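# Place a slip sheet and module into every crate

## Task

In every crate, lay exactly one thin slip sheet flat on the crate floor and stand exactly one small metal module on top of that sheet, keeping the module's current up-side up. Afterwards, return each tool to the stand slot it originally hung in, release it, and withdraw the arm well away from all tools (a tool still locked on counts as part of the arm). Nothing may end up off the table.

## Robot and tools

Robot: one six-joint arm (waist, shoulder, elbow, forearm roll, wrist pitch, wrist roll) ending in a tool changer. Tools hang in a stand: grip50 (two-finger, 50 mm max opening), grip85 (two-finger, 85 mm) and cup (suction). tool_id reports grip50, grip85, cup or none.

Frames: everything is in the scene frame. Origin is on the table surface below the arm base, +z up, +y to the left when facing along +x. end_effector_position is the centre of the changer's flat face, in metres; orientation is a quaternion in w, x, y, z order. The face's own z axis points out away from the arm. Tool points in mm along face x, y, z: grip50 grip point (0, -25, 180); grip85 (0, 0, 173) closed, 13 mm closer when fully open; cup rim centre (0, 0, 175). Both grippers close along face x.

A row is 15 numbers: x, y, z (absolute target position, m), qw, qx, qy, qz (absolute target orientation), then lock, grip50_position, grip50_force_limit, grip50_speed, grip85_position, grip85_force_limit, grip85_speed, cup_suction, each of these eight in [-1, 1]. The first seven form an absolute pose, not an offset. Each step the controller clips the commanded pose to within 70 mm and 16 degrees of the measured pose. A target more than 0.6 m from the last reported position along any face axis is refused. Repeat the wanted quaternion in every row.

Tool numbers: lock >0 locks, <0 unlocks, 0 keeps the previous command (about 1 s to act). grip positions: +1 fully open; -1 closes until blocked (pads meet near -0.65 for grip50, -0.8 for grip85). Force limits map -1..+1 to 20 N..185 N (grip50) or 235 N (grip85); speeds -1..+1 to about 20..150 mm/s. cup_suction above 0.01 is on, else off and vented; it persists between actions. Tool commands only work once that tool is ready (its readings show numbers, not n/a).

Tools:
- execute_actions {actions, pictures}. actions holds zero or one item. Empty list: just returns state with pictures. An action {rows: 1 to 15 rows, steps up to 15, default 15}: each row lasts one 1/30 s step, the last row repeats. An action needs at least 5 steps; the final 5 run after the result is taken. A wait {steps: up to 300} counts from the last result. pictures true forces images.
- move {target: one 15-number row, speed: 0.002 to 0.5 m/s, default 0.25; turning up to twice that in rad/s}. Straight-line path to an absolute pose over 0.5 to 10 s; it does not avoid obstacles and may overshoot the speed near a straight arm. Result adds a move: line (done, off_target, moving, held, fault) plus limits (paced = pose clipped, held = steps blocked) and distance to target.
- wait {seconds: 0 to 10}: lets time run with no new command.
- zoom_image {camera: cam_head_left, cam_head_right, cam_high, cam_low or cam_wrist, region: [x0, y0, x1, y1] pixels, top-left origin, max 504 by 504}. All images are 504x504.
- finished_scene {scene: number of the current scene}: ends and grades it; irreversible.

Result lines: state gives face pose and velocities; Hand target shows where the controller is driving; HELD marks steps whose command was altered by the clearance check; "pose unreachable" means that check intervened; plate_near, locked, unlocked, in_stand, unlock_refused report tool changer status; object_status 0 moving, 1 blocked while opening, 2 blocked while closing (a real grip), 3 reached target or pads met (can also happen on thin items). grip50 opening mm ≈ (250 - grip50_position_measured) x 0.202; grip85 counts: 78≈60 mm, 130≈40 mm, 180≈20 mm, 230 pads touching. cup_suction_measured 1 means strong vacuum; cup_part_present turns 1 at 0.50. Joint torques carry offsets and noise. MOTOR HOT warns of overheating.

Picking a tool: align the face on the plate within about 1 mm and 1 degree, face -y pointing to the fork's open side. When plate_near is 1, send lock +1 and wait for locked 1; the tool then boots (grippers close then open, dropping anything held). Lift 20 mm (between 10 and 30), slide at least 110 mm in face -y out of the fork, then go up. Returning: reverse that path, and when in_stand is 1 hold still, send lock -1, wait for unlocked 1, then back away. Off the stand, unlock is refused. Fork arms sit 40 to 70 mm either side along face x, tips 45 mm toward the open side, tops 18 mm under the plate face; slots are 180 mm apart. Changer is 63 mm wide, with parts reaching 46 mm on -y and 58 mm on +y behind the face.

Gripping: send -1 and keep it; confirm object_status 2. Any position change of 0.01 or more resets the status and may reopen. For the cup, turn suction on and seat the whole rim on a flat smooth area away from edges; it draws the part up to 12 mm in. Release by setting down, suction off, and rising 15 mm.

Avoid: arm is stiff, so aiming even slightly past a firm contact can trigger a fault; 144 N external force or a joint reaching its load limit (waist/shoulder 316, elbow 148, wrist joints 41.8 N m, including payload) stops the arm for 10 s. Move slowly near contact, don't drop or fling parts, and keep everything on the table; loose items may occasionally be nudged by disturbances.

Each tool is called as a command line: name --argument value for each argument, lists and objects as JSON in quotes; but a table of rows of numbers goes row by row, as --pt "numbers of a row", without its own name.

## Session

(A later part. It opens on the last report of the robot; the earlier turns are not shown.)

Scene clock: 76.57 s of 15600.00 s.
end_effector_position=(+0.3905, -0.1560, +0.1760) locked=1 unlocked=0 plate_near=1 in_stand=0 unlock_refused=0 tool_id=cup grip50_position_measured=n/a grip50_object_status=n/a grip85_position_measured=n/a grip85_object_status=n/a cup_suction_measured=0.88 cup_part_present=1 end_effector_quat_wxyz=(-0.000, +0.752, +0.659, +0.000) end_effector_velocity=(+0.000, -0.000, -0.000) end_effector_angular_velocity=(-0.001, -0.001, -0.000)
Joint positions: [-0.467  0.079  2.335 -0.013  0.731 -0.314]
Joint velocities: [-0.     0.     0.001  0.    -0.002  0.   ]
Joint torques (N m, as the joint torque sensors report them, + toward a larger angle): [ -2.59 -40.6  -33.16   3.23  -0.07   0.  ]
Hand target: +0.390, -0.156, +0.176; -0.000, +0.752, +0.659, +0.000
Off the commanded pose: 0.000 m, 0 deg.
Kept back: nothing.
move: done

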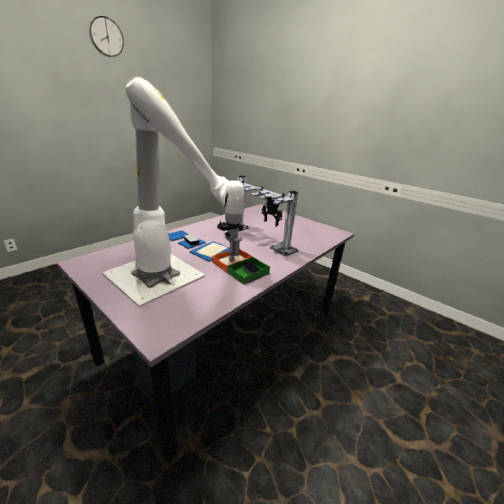

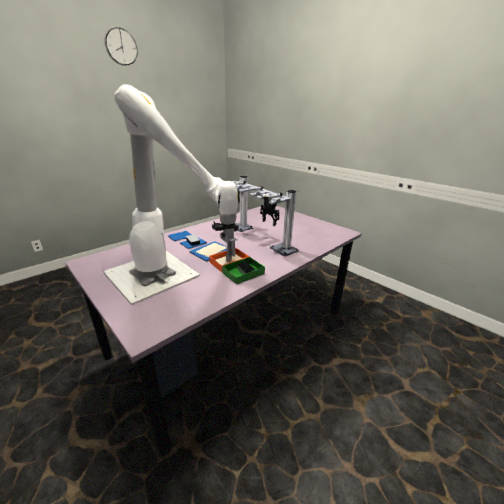

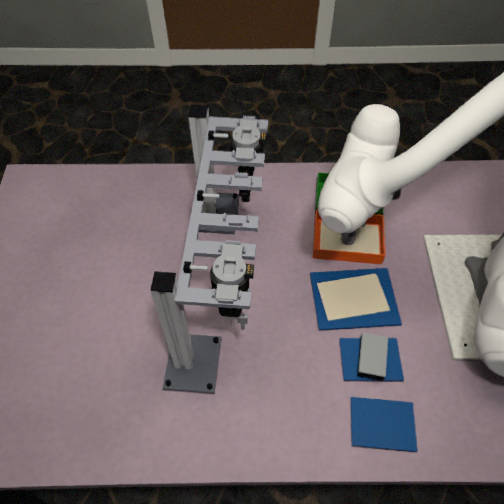

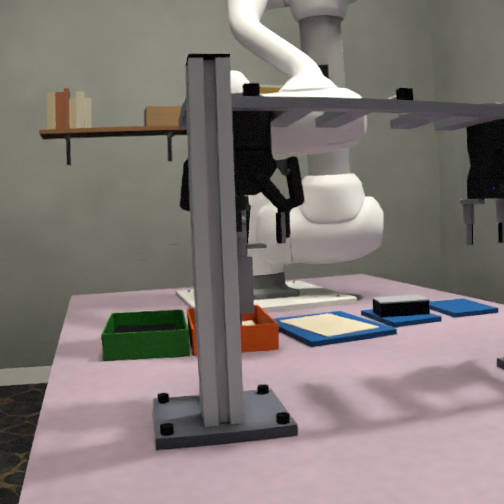

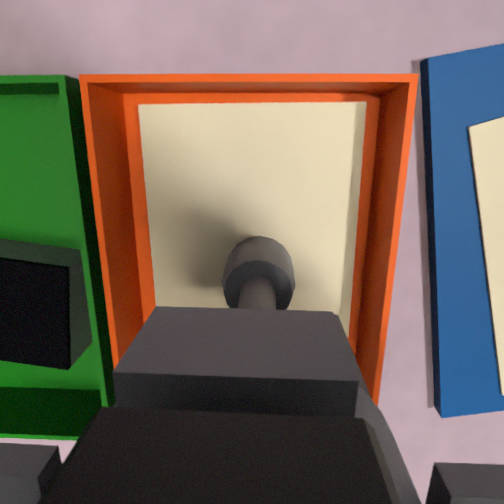

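execute_actions --actions '[{"rows": [[0.3905,-0.156,0.1755,0,0.7518,0.6593,0,0,1,0,0,1,0,0,1],[0.3905,-0.156,0.175,0,0.7518,0.6593,0,0,1,0,0,1,0,0,1],[0.3905,-0.156,0.1745,0,0.7518,0.6593,0,0,1,0,0,1,0,0,1],[0.3905,-0.156,0.174,0,0.7518,0.6593,0,0,1,0,0,1,0,0,1],[0.3905,-0.156,0.1735,0,0.7518,0.6593,0,0,1,0,0,1,0,0,1],[0.3905,-0.156,0.173,0,0.7518,0.6593,0,0,1,0,0,1,0,0,1],[0.3905,-0.156,0.173,0,0.7518,0.6593,0,0,1,0,0,1,0,0,1],[0.3905,-0.156,0.173,0,0.7518,0.6593,0,0,1,0,0,1,0,0,1],[0.3905,-0.156,0.173,0,0.7518,0.6593,0,0,1,0,0,1,0,0,1],[0.3905,-0.156,0.173,0,0.7518,0.6593,0,0,1,0,0,1,0,0,0]], "steps": 15}]'

move --target '[0.3905, -0.156, 0.26, 0, 0.7518, 0.6593, 0, 0, 1, 0, 0, 1, 0, 0, 0]' --speed 0.15

Scene clock: 77.47 s of 15600.00 s.
end_effector_position=(+0.3905, -0.1560, +0.1731) locked=1 unlocked=0 plate_near=1 in_stand=0 unlock_refused=0 tool_id=cup grip50_position_measured=n/a grip50_object_status=n/a grip85_position_measured=n/a grip85_object_status=n/a cup_suction_measured=0.62 cup_part_present=1 end_effector_quat_wxyz=(-0.000, +0.752, +0.659, +0.000) end_effector_velocity=(+0.000, -0.000, -0.001) end_effector_angular_velocity=(-0.001, -0.002, -0.000)
Joint positions: [-0.467  0.084  2.337 -0.013  0.724 -0.314]
Joint velocities: [-0.     0.002  0.001 -0.    -0.005  0.   ]
Joint torques (N m, as the joint torque sensors report them, + toward a larger angle): [ -2.92 -43.52 -31.7    3.19   0.25   0.  ]
Steps of this call (steps 1 to 17: nothing new was sent; steps 18 to 27: the first 10 steps of this action). Readings (end_effector_position | what the end effector reports):
18: (+0.3905, -0.1560, +0.1760) | locked=1 unlocked=0 plate_near=1 in_stand=0 unlock_refused=0 tool_id=cup grip50_position_measured=n/a grip50_object_status=n/a grip85_position_measured=n/a grip85_object_status=n/a cup_suction_measured=0.88 cup_part_present=1
19: (+0.3905, -0.1560, +0.1758) | locked=1 unlocked=0 plate_near=1 in_stand=0 unlock_refused=0 tool_id=cup grip50_position_measured=n/a grip50_object_status=n/a grip85_position_measured=n/a grip85_object_status=n/a cup_suction_measured=0.88 cup_part_present=1
21: (+0.3905, -0.1560, +0.1751) | locked=1 unlocked=0 plate_near=1 in_stand=0 unlock_refused=0 tool_id=cup grip50_position_measured=n/a grip50_object_status=n/a grip85_position_measured=n/a grip85_object_status=n/a cup_suction_measured=0.88 cup_part_present=1
25: (+0.3905, -0.1560, +0.1734) | locked=1 unlocked=0 plate_near=1 in_stand=0 unlock_refused=0 tool_id=cup grip50_position_measured=n/a grip50_object_status=n/a grip85_position_measured=n/a grip85_object_status=n/a cup_suction_measured=0.88 cup_part_present=1
27: the state above

Scene clock: 78.67 s of 15600.00 s.
end_effector_position=(+0.3906, -0.1561, +0.2600) locked=1 unlocked=0 plate_near=1 in_stand=0 unlock_refused=0 tool_id=cup grip50_position_measured=n/a grip50_object_status=n/a grip85_position_measured=n/a grip85_object_status=n/a cup_suction_measured=0.00 cup_part_present=0 end_effector_quat_wxyz=(+0.000, +0.752, +0.659, -0.000) end_effector_velocity=(-0.000, +0.000, +0.001) end_effector_angular_velocity=(-0.000, -0.001, -0.000)
Joint positions: [-0.466 -0.043  2.256 -0.011  0.932 -0.315]
Joint velocities: [ 0.    -0.002 -0.001  0.     0.002  0.   ]
Joint torques (N m, as the joint torque sensors report them, + toward a larger angle): [ -3.1  -33.49 -39.93   3.73   0.15  -0.04]
Hand target: +0.391, -0.156, +0.260; +0.000, +0.752, +0.659, -0.000
Off your previous action's commanded pose: 0.000 m, 0 deg at its last step (step 5 of this call).
Off the commanded pose: 0.000 m, 0 deg.
Kept back: nothing.
move: done

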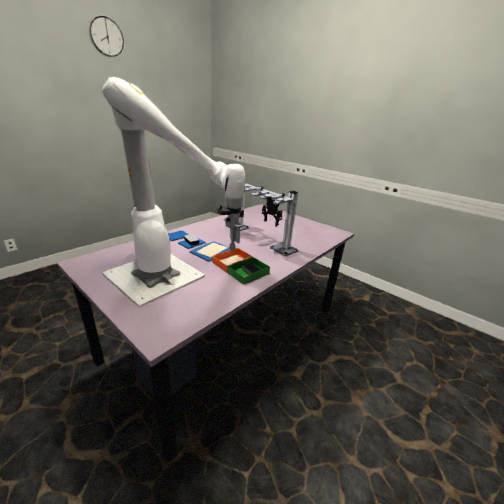

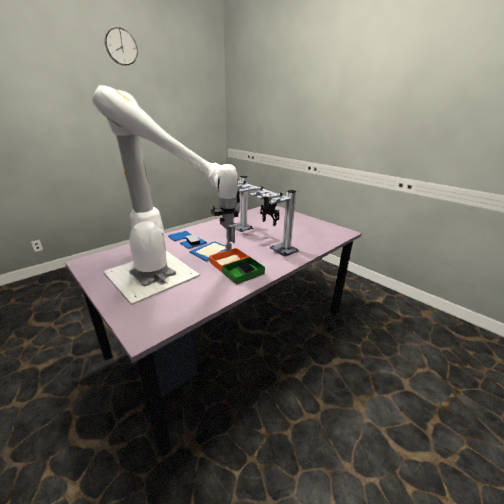

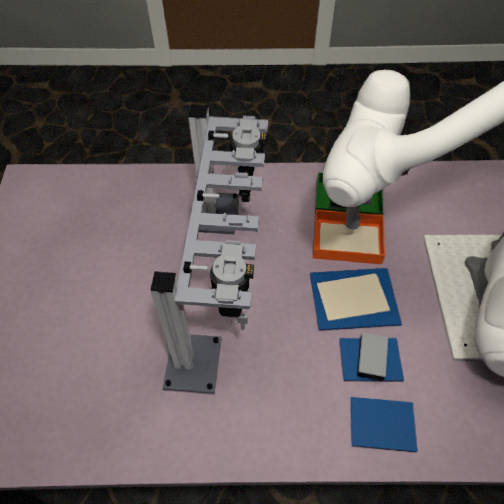

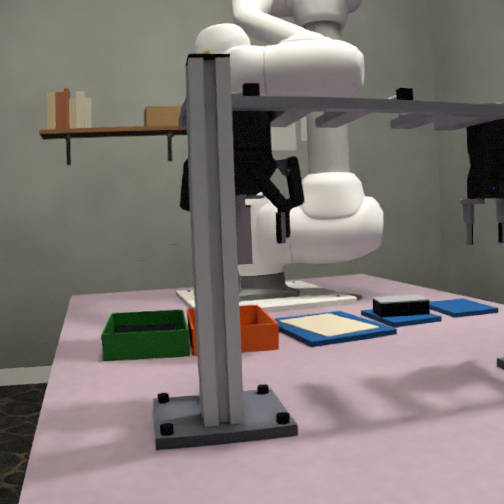

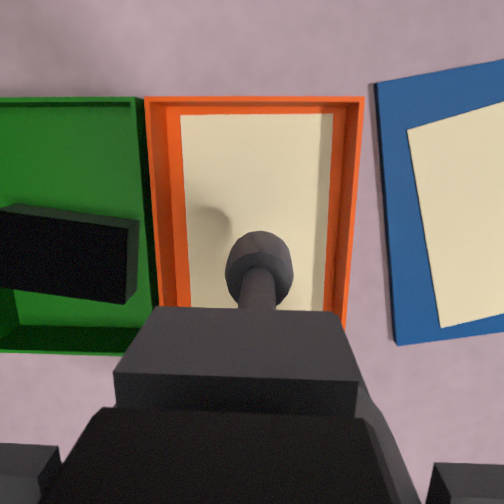

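move --target '[0.388, -0.298, 0.26, 0, 0.7518, 0.6593, 0, 0, 1, 0, 0, 1, 0, 0, 0]' --speed 0.2

zoom_image --camera "cam_wrist" --region '[120, 80, 400, 320]'

Scene clock: 80.03 s of 15600.00 s.
end_effector_position=(+0.3877, -0.2981, +0.2599) locked=1 unlocked=0 plate_near=1 in_stand=0 unlock_refused=0 tool_id=cup grip50_position_measured=n/a grip50_object_status=n/a grip85_position_measured=n/a grip85_object_status=n/a cup_suction_measured=0.00 cup_part_present=0 end_effector_quat_wxyz=(-0.000, +0.752, +0.659, -0.000) end_effector_velocity=(+0.000, -0.001, -0.000) end_effector_angular_velocity=(+0.000, +0.000, -0.000)
Joint positions: [-0.73   0.064  2.145 -0.012  0.934 -0.579]
Joint velocities: [-0.001  0.001 -0.001  0.     0.    -0.001]
Joint torques (N m, as the joint torque sensors report them, + toward a larger angle): [ -3.51 -45.62 -40.34   3.82  -0.03  -0.01]
Hand target: +0.388, -0.298, +0.260; -0.000, +0.752, +0.659, -0.000
Off the commanded pose: 0.000 m, 0 deg.
Kept back: nothing.
move: done

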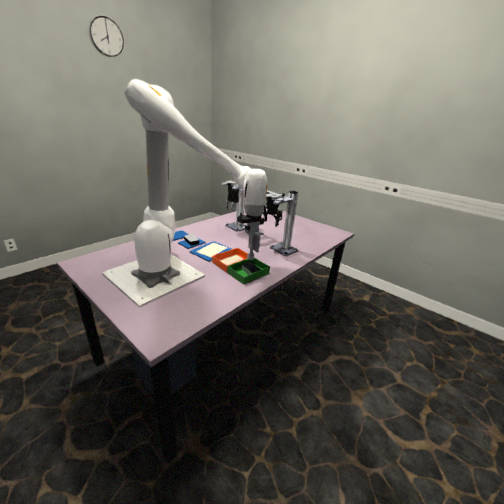

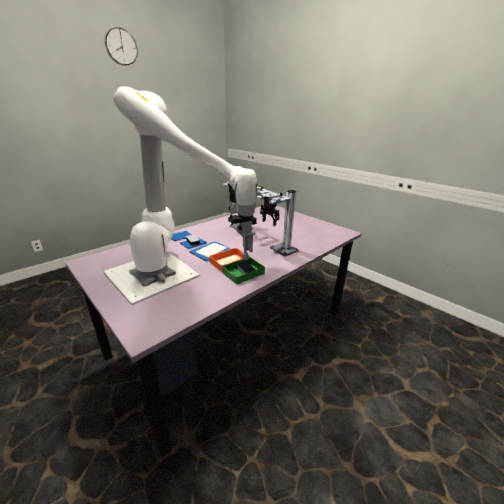

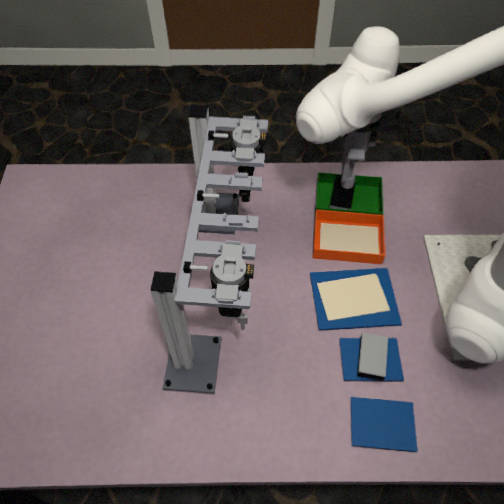

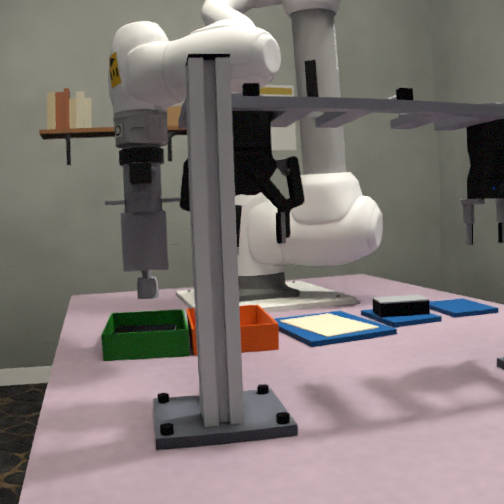

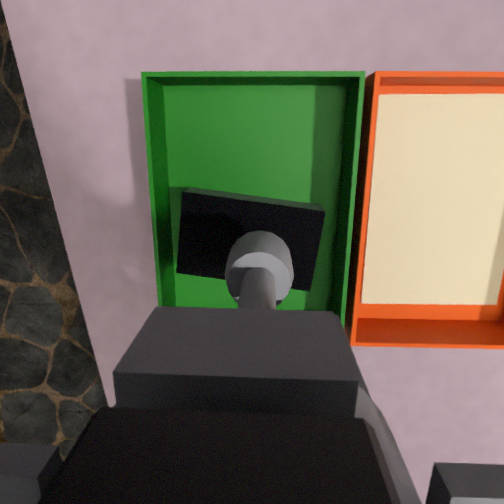

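Region (120, 80, 400, 320) of cam_wrist's 504x504 image, scaled by 1.800, with more detail than that image has; it fills the top 432 rows of this view, and the rest is white.

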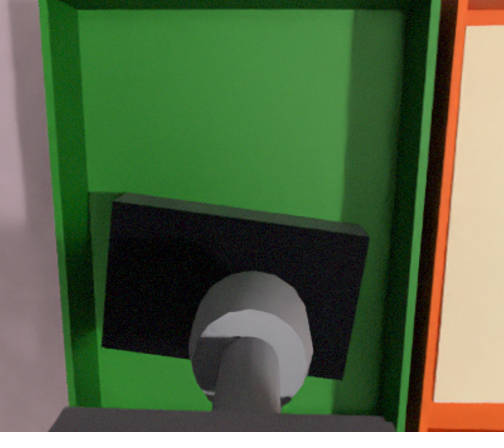

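move --target '[0.392, -0.303, 0.217, 0, 0.7518, 0.6593, 0, 0, 1, 0, 0, 1, 0, 0, 1]' --speed 0.1

execute_actions --actions '[{"rows": [[0.392,-0.303,0.216,0,0.7518,0.6593,0,0,1,0,0,1,0,0,1],[0.392,-0.303,0.215,0,0.7518,0.6593,0,0,1,0,0,1,0,0,1],[0.392,-0.303,0.214,0,0.7518,0.6593,0,0,1,0,0,1,0,0,1],[0.392,-0.303,0.213,0,0.7518,0.6593,0,0,1,0,0,1,0,0,1],[0.392,-0.303,0.212,0,0.7518,0.6593,0,0,1,0,0,1,0,0,1],[0.392,-0.303,0.211,0,0.7518,0.6593,0,0,1,0,0,1,0,0,1],[0.392,-0.303,0.210,0,0.7518,0.6593,0,0,1,0,0,1,0,0,1],[0.392,-0.303,0.209,0,0.7518,0.6593,0,0,1,0,0,1,0,0,1],[0.392,-0.303,0.208,0,0.7518,0.6593,0,0,1,0,0,1,0,0,1],[0.392,-0.303,0.207,0,0.7518,0.6593,0,0,1,0,0,1,0,0,1],[0.392,-0.303,0.2065,0,0.7518,0.6593,0,0,1,0,0,1,0,0,1],[0.392,-0.303,0.206,0,0.7518,0.6593,0,0,1,0,0,1,0,0,1]], "steps": 15}]'

Scene clock: 81.43 s of 15600.00 s.
end_effector_position=(+0.3920, -0.3030, +0.2170) locked=1 unlocked=0 plate_near=1 in_stand=0 unlock_refused=0 tool_id=cup grip50_position_measured=n/a grip50_object_status=n/a grip85_position_measured=n/a grip85_object_status=n/a cup_suction_measured=0.00 cup_part_present=0 end_effector_quat_wxyz=(+0.000, +0.752, +0.659, +0.000) end_effector_velocity=(-0.000, +0.000, -0.000) end_effector_angular_velocity=(+0.000, -0.000, -0.000)
Joint positions: [-0.733  0.126  2.174 -0.013  0.843 -0.581]
Joint velocities: [ 0.     0.     0.001  0.    -0.001  0.   ]
Joint torques (N m, as the joint torque sensors report them, + toward a larger angle): [ -2.74 -50.09 -37.04   3.5   -0.06  -0.02]
Hand target: +0.392, -0.303, +0.217; -0.000, +0.752, +0.659, +0.000
Off the commanded pose: 0.000 m, 0 deg.
Kept back: nothing.
move: done

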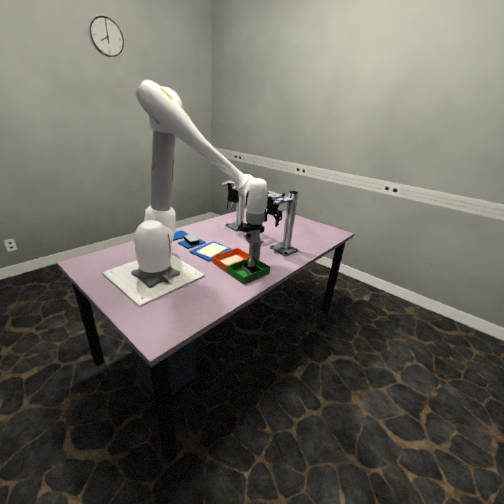

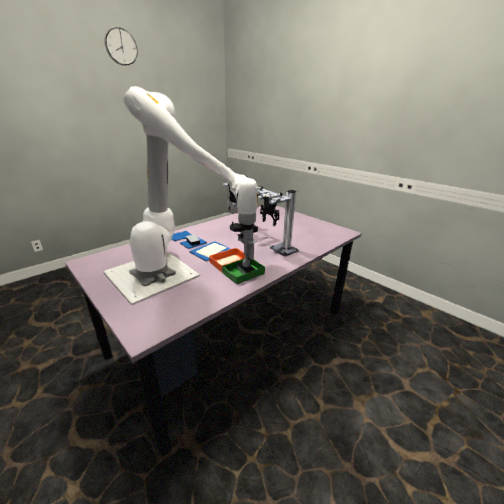

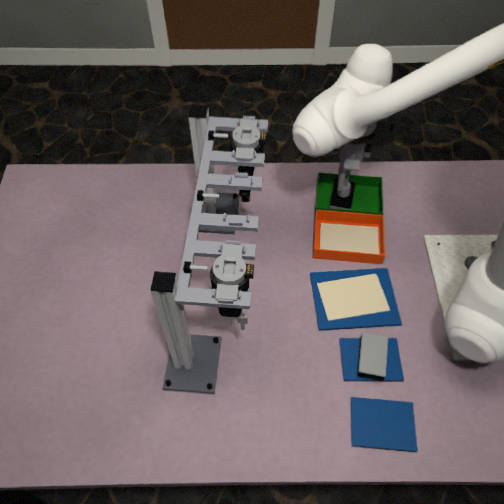

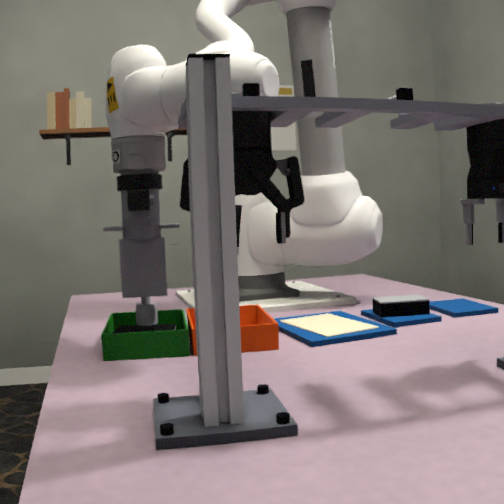

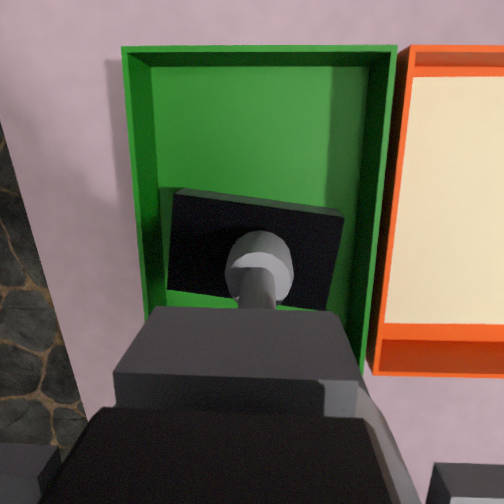

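Scene clock: 81.77 s of 15600.00 s.
end_effector_position=(+0.3920, -0.3030, +0.2094) locked=1 unlocked=0 plate_near=1 in_stand=0 unlock_refused=0 tool_id=cup grip50_position_measured=n/a grip50_object_status=n/a grip85_position_measured=n/a grip85_object_status=n/a cup_suction_measured=0.00 cup_part_present=0 end_effector_quat_wxyz=(-0.000, +0.752, +0.659, +0.000) end_effector_velocity=(+0.000, +0.000, -0.030) end_effector_angular_velocity=(-0.000, -0.000, +0.000)
Joint positions: [-0.733  0.136  2.18  -0.013  0.826 -0.581]
Joint velocities: [-0.     0.039  0.025 -0.001 -0.064  0.001]
Joint torques (N m, as the joint torque sensors report them, + toward a larger angle): [ -3.36 -52.13 -36.96   3.44  -0.33  -0.11]
Steps of this call (steps 1 to 10: the first 10 steps of this action). Readings (end_effector_position | what the end effector reports):
1: (+0.3920, -0.3030, +0.2170) | locked=1 unlocked=0 plate_near=1 in_stand=0 unlock_refused=0 tool_id=cup grip50_position_measured=n/a grip50_object_status=n/a grip85_position_measured=n/a grip85_object_status=n/a cup_suction_measured=0.00 cup_part_present=0
2: (+0.3920, -0.3030, +0.2166) | locked=1 unlocked=0 plate_near=1 in_stand=0 unlock_refused=0 tool_id=cup grip50_position_measured=n/a grip50_object_status=n/a grip85_position_measured=n/a grip85_object_status=n/a cup_suction_measured=0.00 cup_part_present=0
4: (+0.3920, -0.3030, +0.2152) | locked=1 unlocked=0 plate_near=1 in_stand=0 unlock_refused=0 tool_id=cup grip50_position_measured=n/a grip50_object_status=n/a grip85_position_measured=n/a grip85_object_status=n/a cup_suction_measured=0.00 cup_part_present=0
8: (+0.3920, -0.3030, +0.2114) | locked=1 unlocked=0 plate_near=1 in_stand=0 unlock_refused=0 tool_id=cup grip50_position_measured=n/a grip50_object_status=n/a grip85_position_measured=n/a grip85_object_status=n/a cup_suction_measured=0.00 cup_part_present=0
10: the state above

execute_actions --actions '[{"rows": [[0.392,-0.303,0.206,0,0.7518,0.6593,0,0,1,0,0,1,0,0,1]], "steps": 15}]'

Scene clock: 82.27 s of 15600.00 s.
end_effector_position=(+0.3920, -0.3030, +0.2060) locked=1 unlocked=0 plate_near=1 in_stand=0 unlock_refused=0 tool_id=cup grip50_position_measured=n/a grip50_object_status=n/a grip85_position_measured=n/a grip85_object_status=n/a cup_suction_measured=0.96 cup_part_present=1 end_effector_quat_wxyz=(+0.000, +0.752, +0.659, +0.000) end_effector_velocity=(+0.000, -0.000, +0.001) end_effector_angular_velocity=(-0.002, -0.002, +0.000)
Joint positions: [-0.733  0.141  2.183 -0.013  0.819 -0.58 ]
Joint velocities: [ 0.    -0.002  0.    -0.    -0.001  0.   ]
Joint torques (N m, as the joint torque sensors report them, + toward a larger angle): [ -2.92 -51.82 -36.76   3.5   -0.02   0.  ]
Off your previous action's commanded pose: 0.000 m, 0 deg at its last step (step 5 of this call).
Steps of this call (steps 1 to 5: the last 5 steps of your previous action; steps 6 to 15: the first 10 steps of this action). Readings (end_effector_position | what the end effector reports):
6: (+0.3920, -0.3030, +0.2061) | locked=1 unlocked=0 plate_near=1 in_stand=0 unlock_refused=0 tool_id=cup grip50_position_measured=n/a grip50_object_status=n/a grip85_position_measured=n/a grip85_object_status=n/a cup_suction_measured=0.70 cup_part_present=1
7: (+0.3920, -0.3030, +0.2061) | locked=1 unlocked=0 plate_near=1 in_stand=0 unlock_refused=0 tool_id=cup grip50_position_measured=n/a grip50_object_status=n/a grip85_position_measured=n/a grip85_object_status=n/a cup_suction_measured=0.78 cup_part_present=1
9: (+0.3920, -0.3030, +0.2060) | locked=1 unlocked=0 plate_near=1 in_stand=0 unlock_refused=0 tool_id=cup grip50_position_measured=n/a grip50_object_status=n/a grip85_position_measured=n/a grip85_object_status=n/a cup_suction_measured=0.88 cup_part_present=1
13: (+0.3920, -0.3030, +0.2060) | locked=1 unlocked=0 plate_near=1 in_stand=0 unlock_refused=0 tool_id=cup grip50_position_measured=n/a grip50_object_status=n/a grip85_position_measured=n/a grip85_object_status=n/a cup_suction_measured=0.95 cup_part_present=1
15: the state above

move --target '[0.392, -0.303, 0.28, 0, 0.7518, 0.6593, 0, 0, 1, 0, 0, 1, 0, 0, 1]' --speed 0.1

move --target '[0.39, -0.1555, 0.28, 0, 1, 0.0044, 0, 0, 1, 0, 0, 1, 0, 0, 1]' --speed 0.3

Scene clock: 83.83 s of 15600.00 s.
end_effector_position=(+0.3920, -0.3031, +0.2800) locked=1 unlocked=0 plate_near=1 in_stand=0 unlock_refused=0 tool_id=cup grip50_position_measured=n/a grip50_object_status=n/a grip85_position_measured=n/a grip85_object_status=n/a cup_suction_measured=0.99 cup_part_present=1 end_effector_quat_wxyz=(-0.000, +0.752, +0.659, -0.000) end_effector_velocity=(-0.000, +0.000, +0.001) end_effector_angular_velocity=(+0.000, -0.000, -0.000)
Joint positions: [-0.732  0.052  2.114 -0.012  0.976 -0.581]
Joint velocities: [-0.    -0.002 -0.001  0.     0.002  0.   ]
Joint torques (N m, as the joint torque sensors report them, + toward a larger angle): [ -1.94 -47.12 -41.54   3.92  -0.06  -0.08]
Hand target: +0.392, -0.303, +0.280; +0.000, +0.752, +0.659, -0.000
Off your previous action's commanded pose: 0.000 m, 0 deg at its last step (step 5 of this call).
Off the commanded pose: 0.000 m, 0 deg.
Kept back: nothing.
move: done

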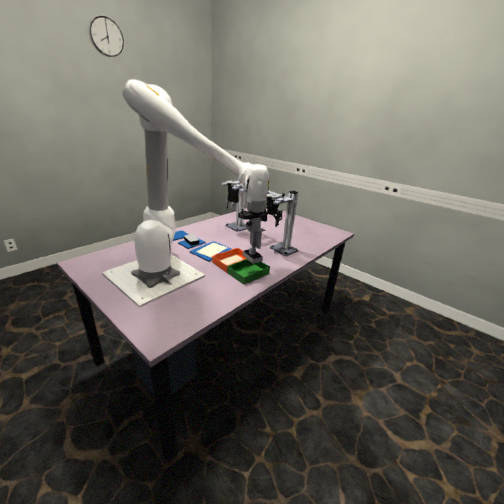

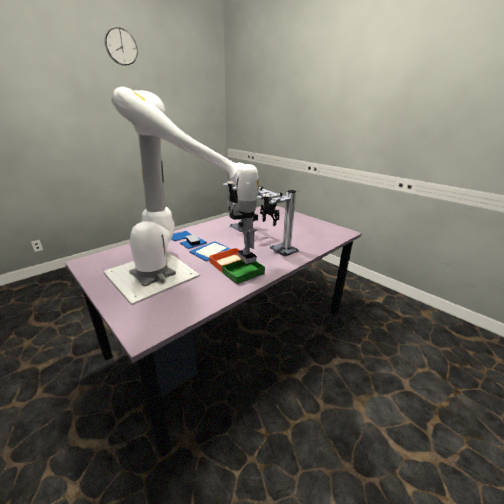

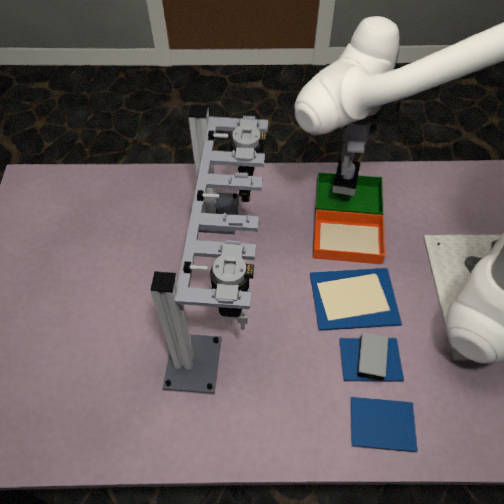

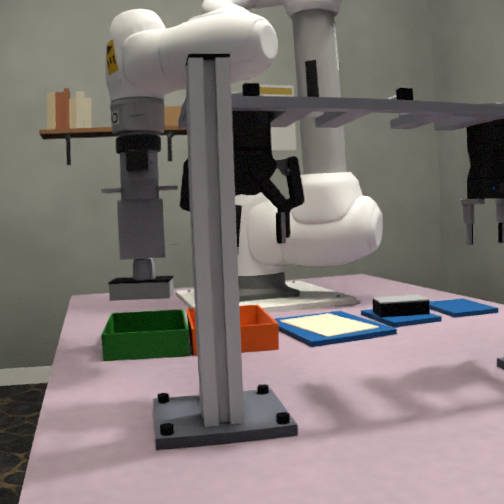

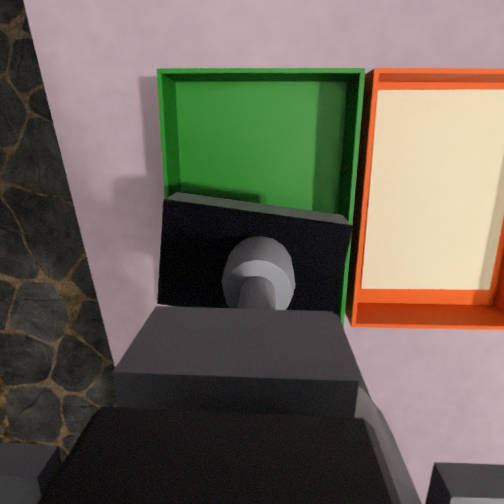

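Scene clock: 86.67 s of 15600.00 s.
end_effector_position=(+0.3903, -0.1554, +0.2801) locked=1 unlocked=0 plate_near=1 in_stand=0 unlock_refused=0 tool_id=cup grip50_position_measured=n/a grip50_object_status=n/a grip85_position_measured=n/a grip85_object_status=n/a cup_suction_measured=0.99 cup_part_present=1 end_effector_quat_wxyz=(+0.000, +1.000, +0.004, +0.000) end_effector_velocity=(+0.000, +0.000, -0.001) end_effector_angular_velocity=(+0.000, +0.002, -0.002)
Joint positions: [-0.464 -0.068  2.235 -0.011  0.978  1.116]
Joint velocities: [ 0.001  0.002  0.    -0.001  0.     0.004]
Joint torques (N m, as the joint torque sensors report them, + toward a larger angle): [ -4.01 -32.32 -41.92   4.15   0.     0.09]
Hand target: +0.390, -0.155, +0.280; +0.000, +1.000, +0.004, +0.000
Off the commanded pose: 0.000 m, 0 deg.
Kept back: nothing.
move: done

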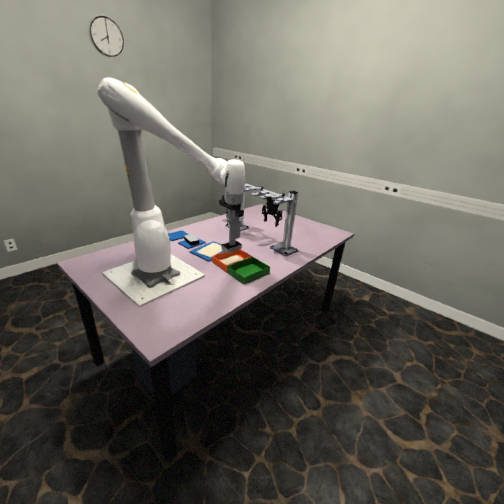

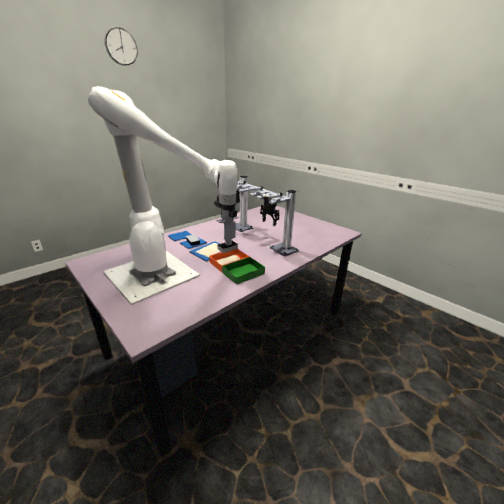

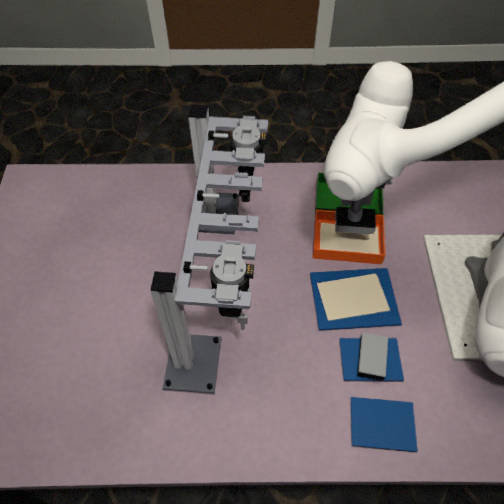

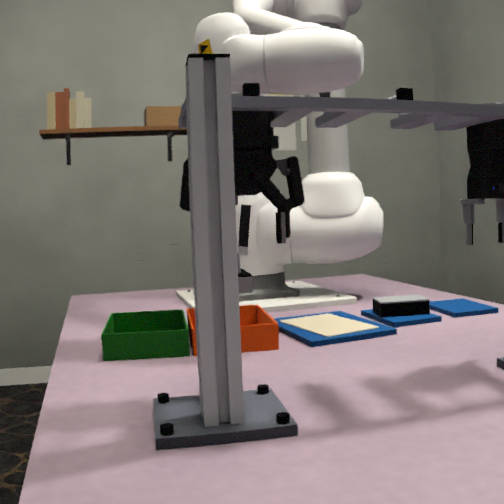

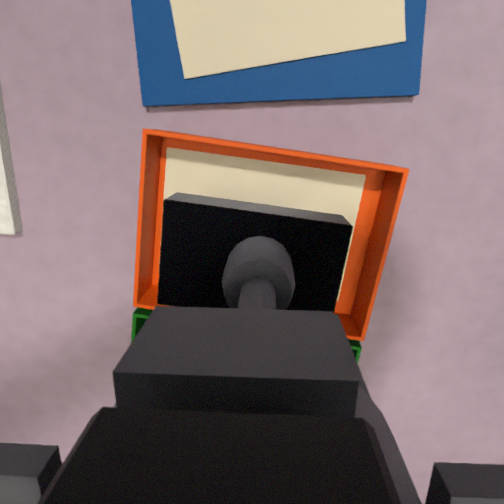

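execute_actions --actions '[]'

Scene clock: 87.87 s of 15600.00 s.
end_effector_position=(+0.3903, -0.1554, +0.2801) locked=1 unlocked=0 plate_near=1 in_stand=0 unlock_refused=0 tool_id=cup grip50_position_measured=n/a grip50_object_status=n/a grip85_position_measured=n/a grip85_object_status=n/a cup_suction_measured=0.99 cup_part_present=1 end_effector_quat_wxyz=(+0.000, +1.000, +0.004, +0.000) end_effector_velocity=(-0.000, -0.000, +0.001) end_effector_angular_velocity=(-0.001, -0.001, -0.000)
Joint positions: [-0.464 -0.068  2.235 -0.011  0.978  1.117]
Joint velocities: [-0.    -0.001 -0.    -0.     0.    -0.   ]
Joint torques (N m, as the joint torque sensors report them, + toward a larger angle): [ -3.88 -32.68 -41.84   3.86  -0.04   0.03]
Hand target: +0.390, -0.155, +0.280; +0.000, +1.000, +0.004, +0.000
Off the commanded pose: 0.000 m, 0 deg.
Kept back: nothing.
Steps of this call (steps 1 to 36: nothing new was sent). Readings (end_effector_position | what the end effector reports):
1: (+0.3903, -0.1554, +0.2801) | locked=1 unlocked=0 plate_near=1 in_stand=0 unlock_refused=0 tool_id=cup grip50_position_measured=n/a grip50_object_status=n/a grip85_position_measured=n/a grip85_object_status=n/a cup_suction_measured=0.99 cup_part_present=1
2: (+0.3903, -0.1554, +0.2801) | locked=1 unlocked=0 plate_near=1 in_stand=0 unlock_refused=0 tool_id=cup grip50_position_measured=n/a grip50_object_status=n/a grip85_position_measured=n/a grip85_object_status=n/a cup_suction_measured=0.99 cup_part_present=1
4: (+0.3903, -0.1554, +0.2801) | locked=1 unlocked=0 plate_near=1 in_stand=0 unlock_refused=0 tool_id=cup grip50_position_measured=n/a grip50_object_status=n/a grip85_position_measured=n/a grip85_object_status=n/a cup_suction_measured=0.99 cup_part_present=1
8: (+0.3903, -0.1554, +0.2801) | locked=1 unlocked=0 plate_near=1 in_stand=0 unlock_refused=0 tool_id=cup grip50_position_measured=n/a grip50_object_status=n/a grip85_position_measured=n/a grip85_object_status=n/a cup_suction_measured=0.99 cup_part_present=1
36: the state above

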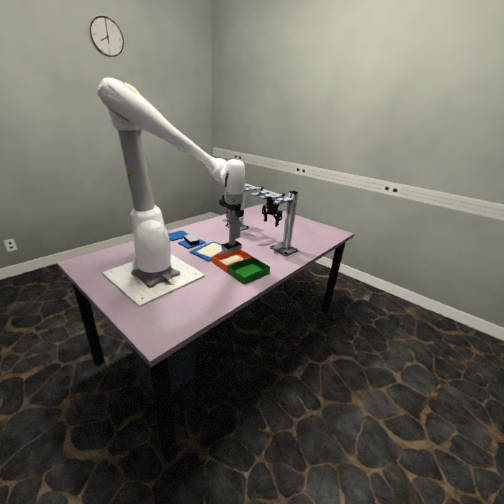

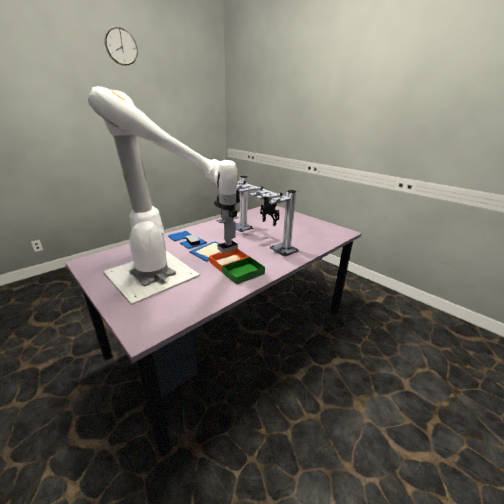

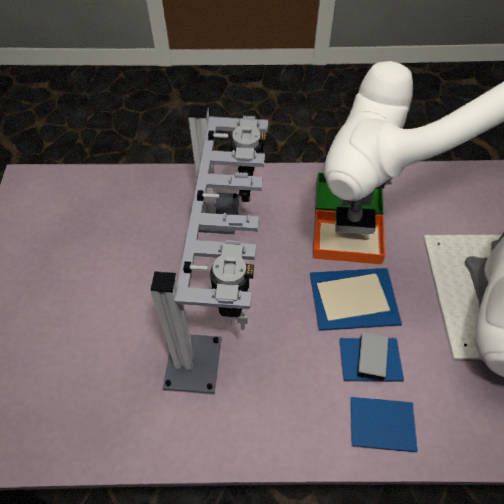

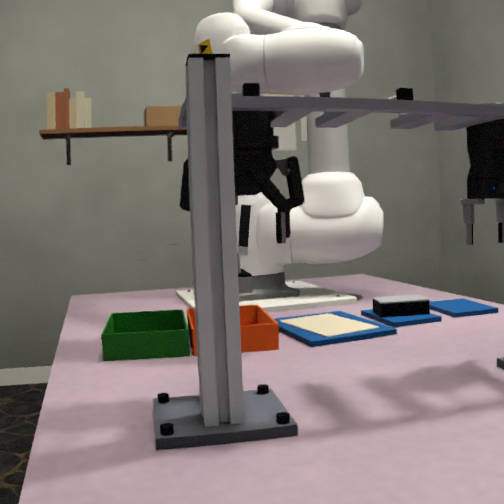

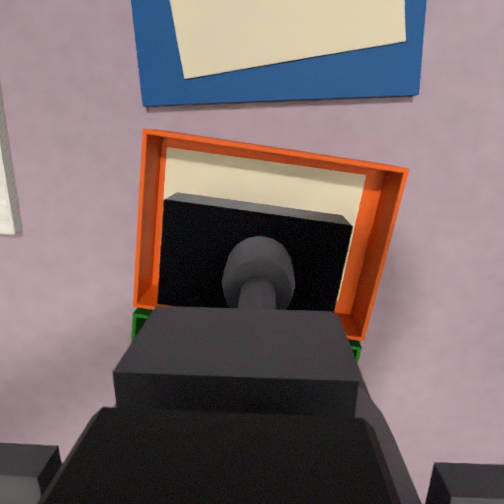

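move --target '[0.390,-0.1555,0.212,0,1,0.0044,0,1,1,0,0,1,0,0,1]' --speed 0.08

Scene clock: 89.30 s of 15600.00 s.
end_effector_position=(+0.3900, -0.1554, +0.2120) locked=1 unlocked=0 plate_near=1 in_stand=0 unlock_refused=0 tool_id=cup grip50_position_measured=n/a grip50_object_status=n/a grip85_position_measured=n/a grip85_object_status=n/a cup_suction_measured=0.99 cup_part_present=1 end_effector_quat_wxyz=(-0.000, +1.000, +0.005, +0.000) end_effector_velocity=(-0.000, +0.000, -0.001) end_effector_angular_velocity=(+0.000, +0.001, +0.000)
Joint positions: [-0.466  0.021  2.305 -0.012  0.819  1.117]
Joint velocities: [ 0.     0.001  0.001 -0.    -0.     0.   ]
Joint torques (N m, as the joint torque sensors report them, + toward a larger angle): [ -3.4  -37.16 -37.09   3.45  -0.03   0.03]
Hand target: +0.390, -0.155, +0.212; -0.000, +1.000, +0.004, +0.000
Off the commanded pose: 0.000 m, 0 deg.
Kept back: nothing.
move: done

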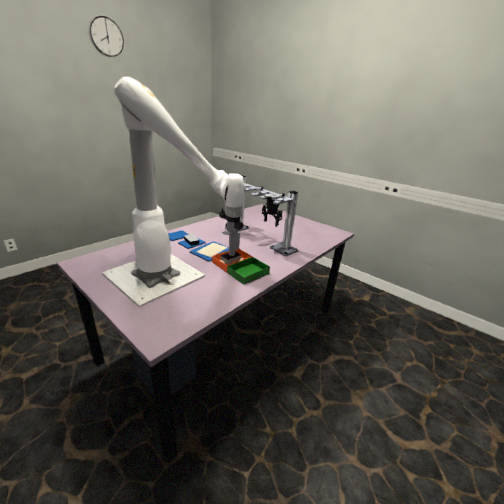

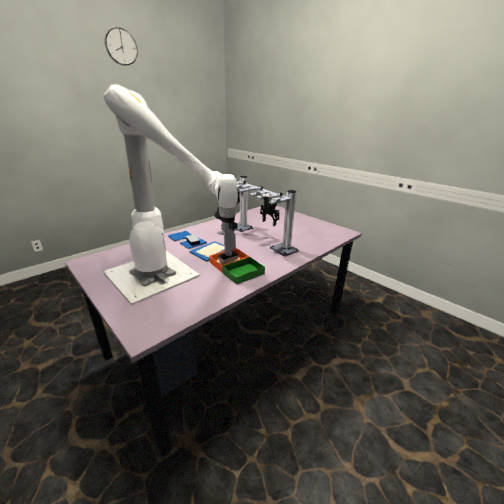

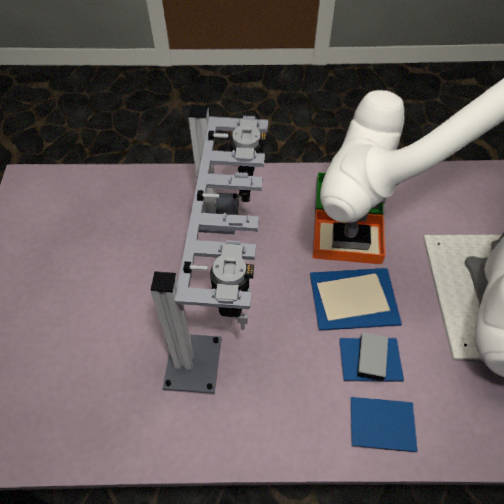

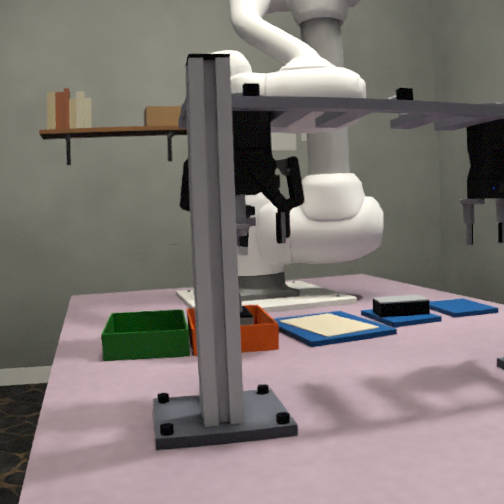

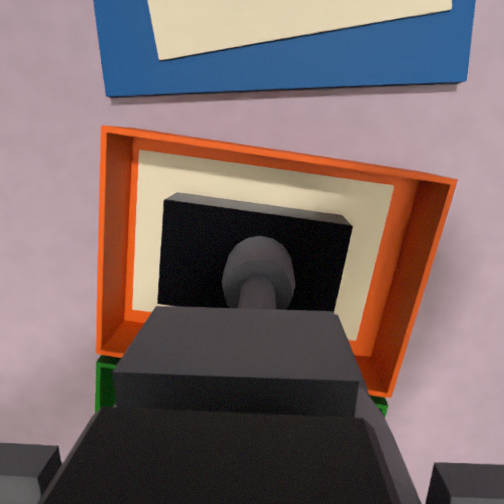

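execute_actions --actions '[{"rows":[[0.390,-0.1555,0.210,0,1,0.0044,0,1,1,0,0,1,0,0,1],[0.390,-0.1555,0.209,0,1,0.0044,0,1,1,0,0,1,0,0,1],[0.390,-0.1555,0.208,0,1,0.0044,0,1,1,0,0,1,0,0,1],[0.390,-0.1555,0.207,0,1,0.0044,0,1,1,0,0,1,0,0,1],[0.390,-0.1555,0.206,0,1,0.0044,0,1,1,0,0,1,0,0,1],[0.390,-0.1555,0.205,0,1,0.0044,0,1,1,0,0,1,0,0,1],[0.390,-0.1555,0.204,0,1,0.0044,0,1,1,0,0,1,0,0,1],[0.390,-0.1555,0.2035,0,1,0.0044,0,1,1,0,0,1,0,0,1],[0.390,-0.1555,0.203,0,1,0.0044,0,1,1,0,0,1,0,0,1]],"steps":15}]'

execute_actions --actions '[{"rows":[[0.390,-0.1555,0.203,0,1,0.0044,0,1,1,0,0,1,0,0,1],[0.390,-0.1555,0.203,0,1,0.0044,0,1,1,0,0,1,0,0,1],[0.390,-0.1555,0.203,0,1,0.0044,0,1,1,0,0,1,0,0,1],[0.390,-0.1555,0.203,0,1,0.0044,0,1,1,0,0,1,0,0,0]],"steps":15}]'

Scene clock: 90.10 s of 15600.00 s.
end_effector_position=(+0.3900, -0.1555, +0.2039) locked=1 unlocked=0 plate_near=1 in_stand=0 unlock_refused=0 tool_id=cup grip50_position_measured=n/a grip50_object_status=n/a grip85_position_measured=n/a grip85_object_status=n/a cup_suction_measured=0.99 cup_part_present=1 end_effector_quat_wxyz=(-0.000, +1.000, +0.004, -0.000) end_effector_velocity=(-0.000, -0.000, -0.016) end_effector_angular_velocity=(+0.000, +0.000, -0.001)
Joint positions: [-0.466  0.033  2.312 -0.012  0.8    1.117]
Joint velocities: [-0.001  0.024  0.014 -0.    -0.038  0.001]
Joint torques (N m, as the joint torque sensors report them, + toward a larger angle): [ -2.02 -39.01 -37.4    3.43  -0.22   0.07]
Steps of this call (steps 1 to 14: nothing new was sent; steps 15 to 24: the first 10 steps of this action). Readings (end_effector_position | what the end effector reports):
15: (+0.3900, -0.1554, +0.2119) | locked=1 unlocked=0 plate_near=1 in_stand=0 unlock_refused=0 tool_id=cup grip50_position_measured=n/a grip50_object_status=n/a grip85_position_measured=n/a grip85_object_status=n/a cup_suction_measured=0.99 cup_part_present=1
16: (+0.3900, -0.1555, +0.2113) | locked=1 unlocked=0 plate_near=1 in_stand=0 unlock_refused=0 tool_id=cup grip50_position_measured=n/a grip50_object_status=n/a grip85_position_measured=n/a grip85_object_status=n/a cup_suction_measured=0.99 cup_part_present=1
18: (+0.3900, -0.1555, +0.2094) | locked=1 unlocked=0 plate_near=1 in_stand=0 unlock_refused=0 tool_id=cup grip50_position_measured=n/a grip50_object_status=n/a grip85_position_measured=n/a grip85_object_status=n/a cup_suction_measured=0.99 cup_part_present=1
22: (+0.3900, -0.1555, +0.2054) | locked=1 unlocked=0 plate_near=1 in_stand=0 unlock_refused=0 tool_id=cup grip50_position_measured=n/a grip50_object_status=n/a grip85_position_measured=n/a grip85_object_status=n/a cup_suction_measured=0.99 cup_part_present=1
24: the state above

Scene clock: 90.60 s of 15600.00 s.
end_effector_position=(+0.3900, -0.1555, +0.2030) locked=1 unlocked=0 plate_near=1 in_stand=0 unlock_refused=0 tool_id=cup grip50_position_measured=n/a grip50_object_status=n/a grip85_position_measured=n/a grip85_object_status=n/a cup_suction_measured=0.00 cup_part_present=0 end_effector_quat_wxyz=(+0.000, +1.000, +0.004, +0.000) end_effector_velocity=(+0.000, -0.000, -0.000) end_effector_angular_velocity=(+0.000, +0.000, +0.000)
Joint positions: [-0.466  0.035  2.313 -0.012  0.797  1.117]
Joint velocities: [-0.     0.001 -0.     0.    -0.    -0.   ]
Joint torques (N m, as the joint torque sensors report them, + toward a larger angle): [ -3.04 -34.83 -32.98   3.47  -0.32  -0.02]
Off your previous action's commanded pose: 0.000 m, 0 deg at its last step (step 5 of this call).
Steps of this call (steps 1 to 5: the last 5 steps of your previous action; steps 6 to 15: the first 10 steps of this action). Readings (end_effector_position | what the end effector reports):
6: (+0.3900, -0.1555, +0.2030) | locked=1 unlocked=0 plate_near=1 in_stand=0 unlock_refused=0 tool_id=cup grip50_position_measured=n/a grip50_object_status=n/a grip85_position_measured=n/a grip85_object_status=n/a cup_suction_measured=0.99 cup_part_present=1
7: (+0.3900, -0.1555, +0.2030) | locked=1 unlocked=0 plate_near=1 in_stand=0 unlock_refused=0 tool_id=cup grip50_position_measured=n/a grip50_object_status=n/a grip85_position_measured=n/a grip85_object_status=n/a cup_suction_measured=0.99 cup_part_present=1
9: (+0.3900, -0.1555, +0.2030) | locked=1 unlocked=0 plate_near=1 in_stand=0 unlock_refused=0 tool_id=cup grip50_position_measured=n/a grip50_object_status=n/a grip85_position_measured=n/a grip85_object_status=n/a cup_suction_measured=0.74 cup_part_present=1
13: (+0.3900, -0.1555, +0.2030) | locked=1 unlocked=0 plate_near=1 in_stand=0 unlock_refused=0 tool_id=cup grip50_position_measured=n/a grip50_object_status=n/a grip85_position_measured=n/a grip85_object_status=n/a cup_suction_measured=0.00 cup_part_present=0
15: the state above


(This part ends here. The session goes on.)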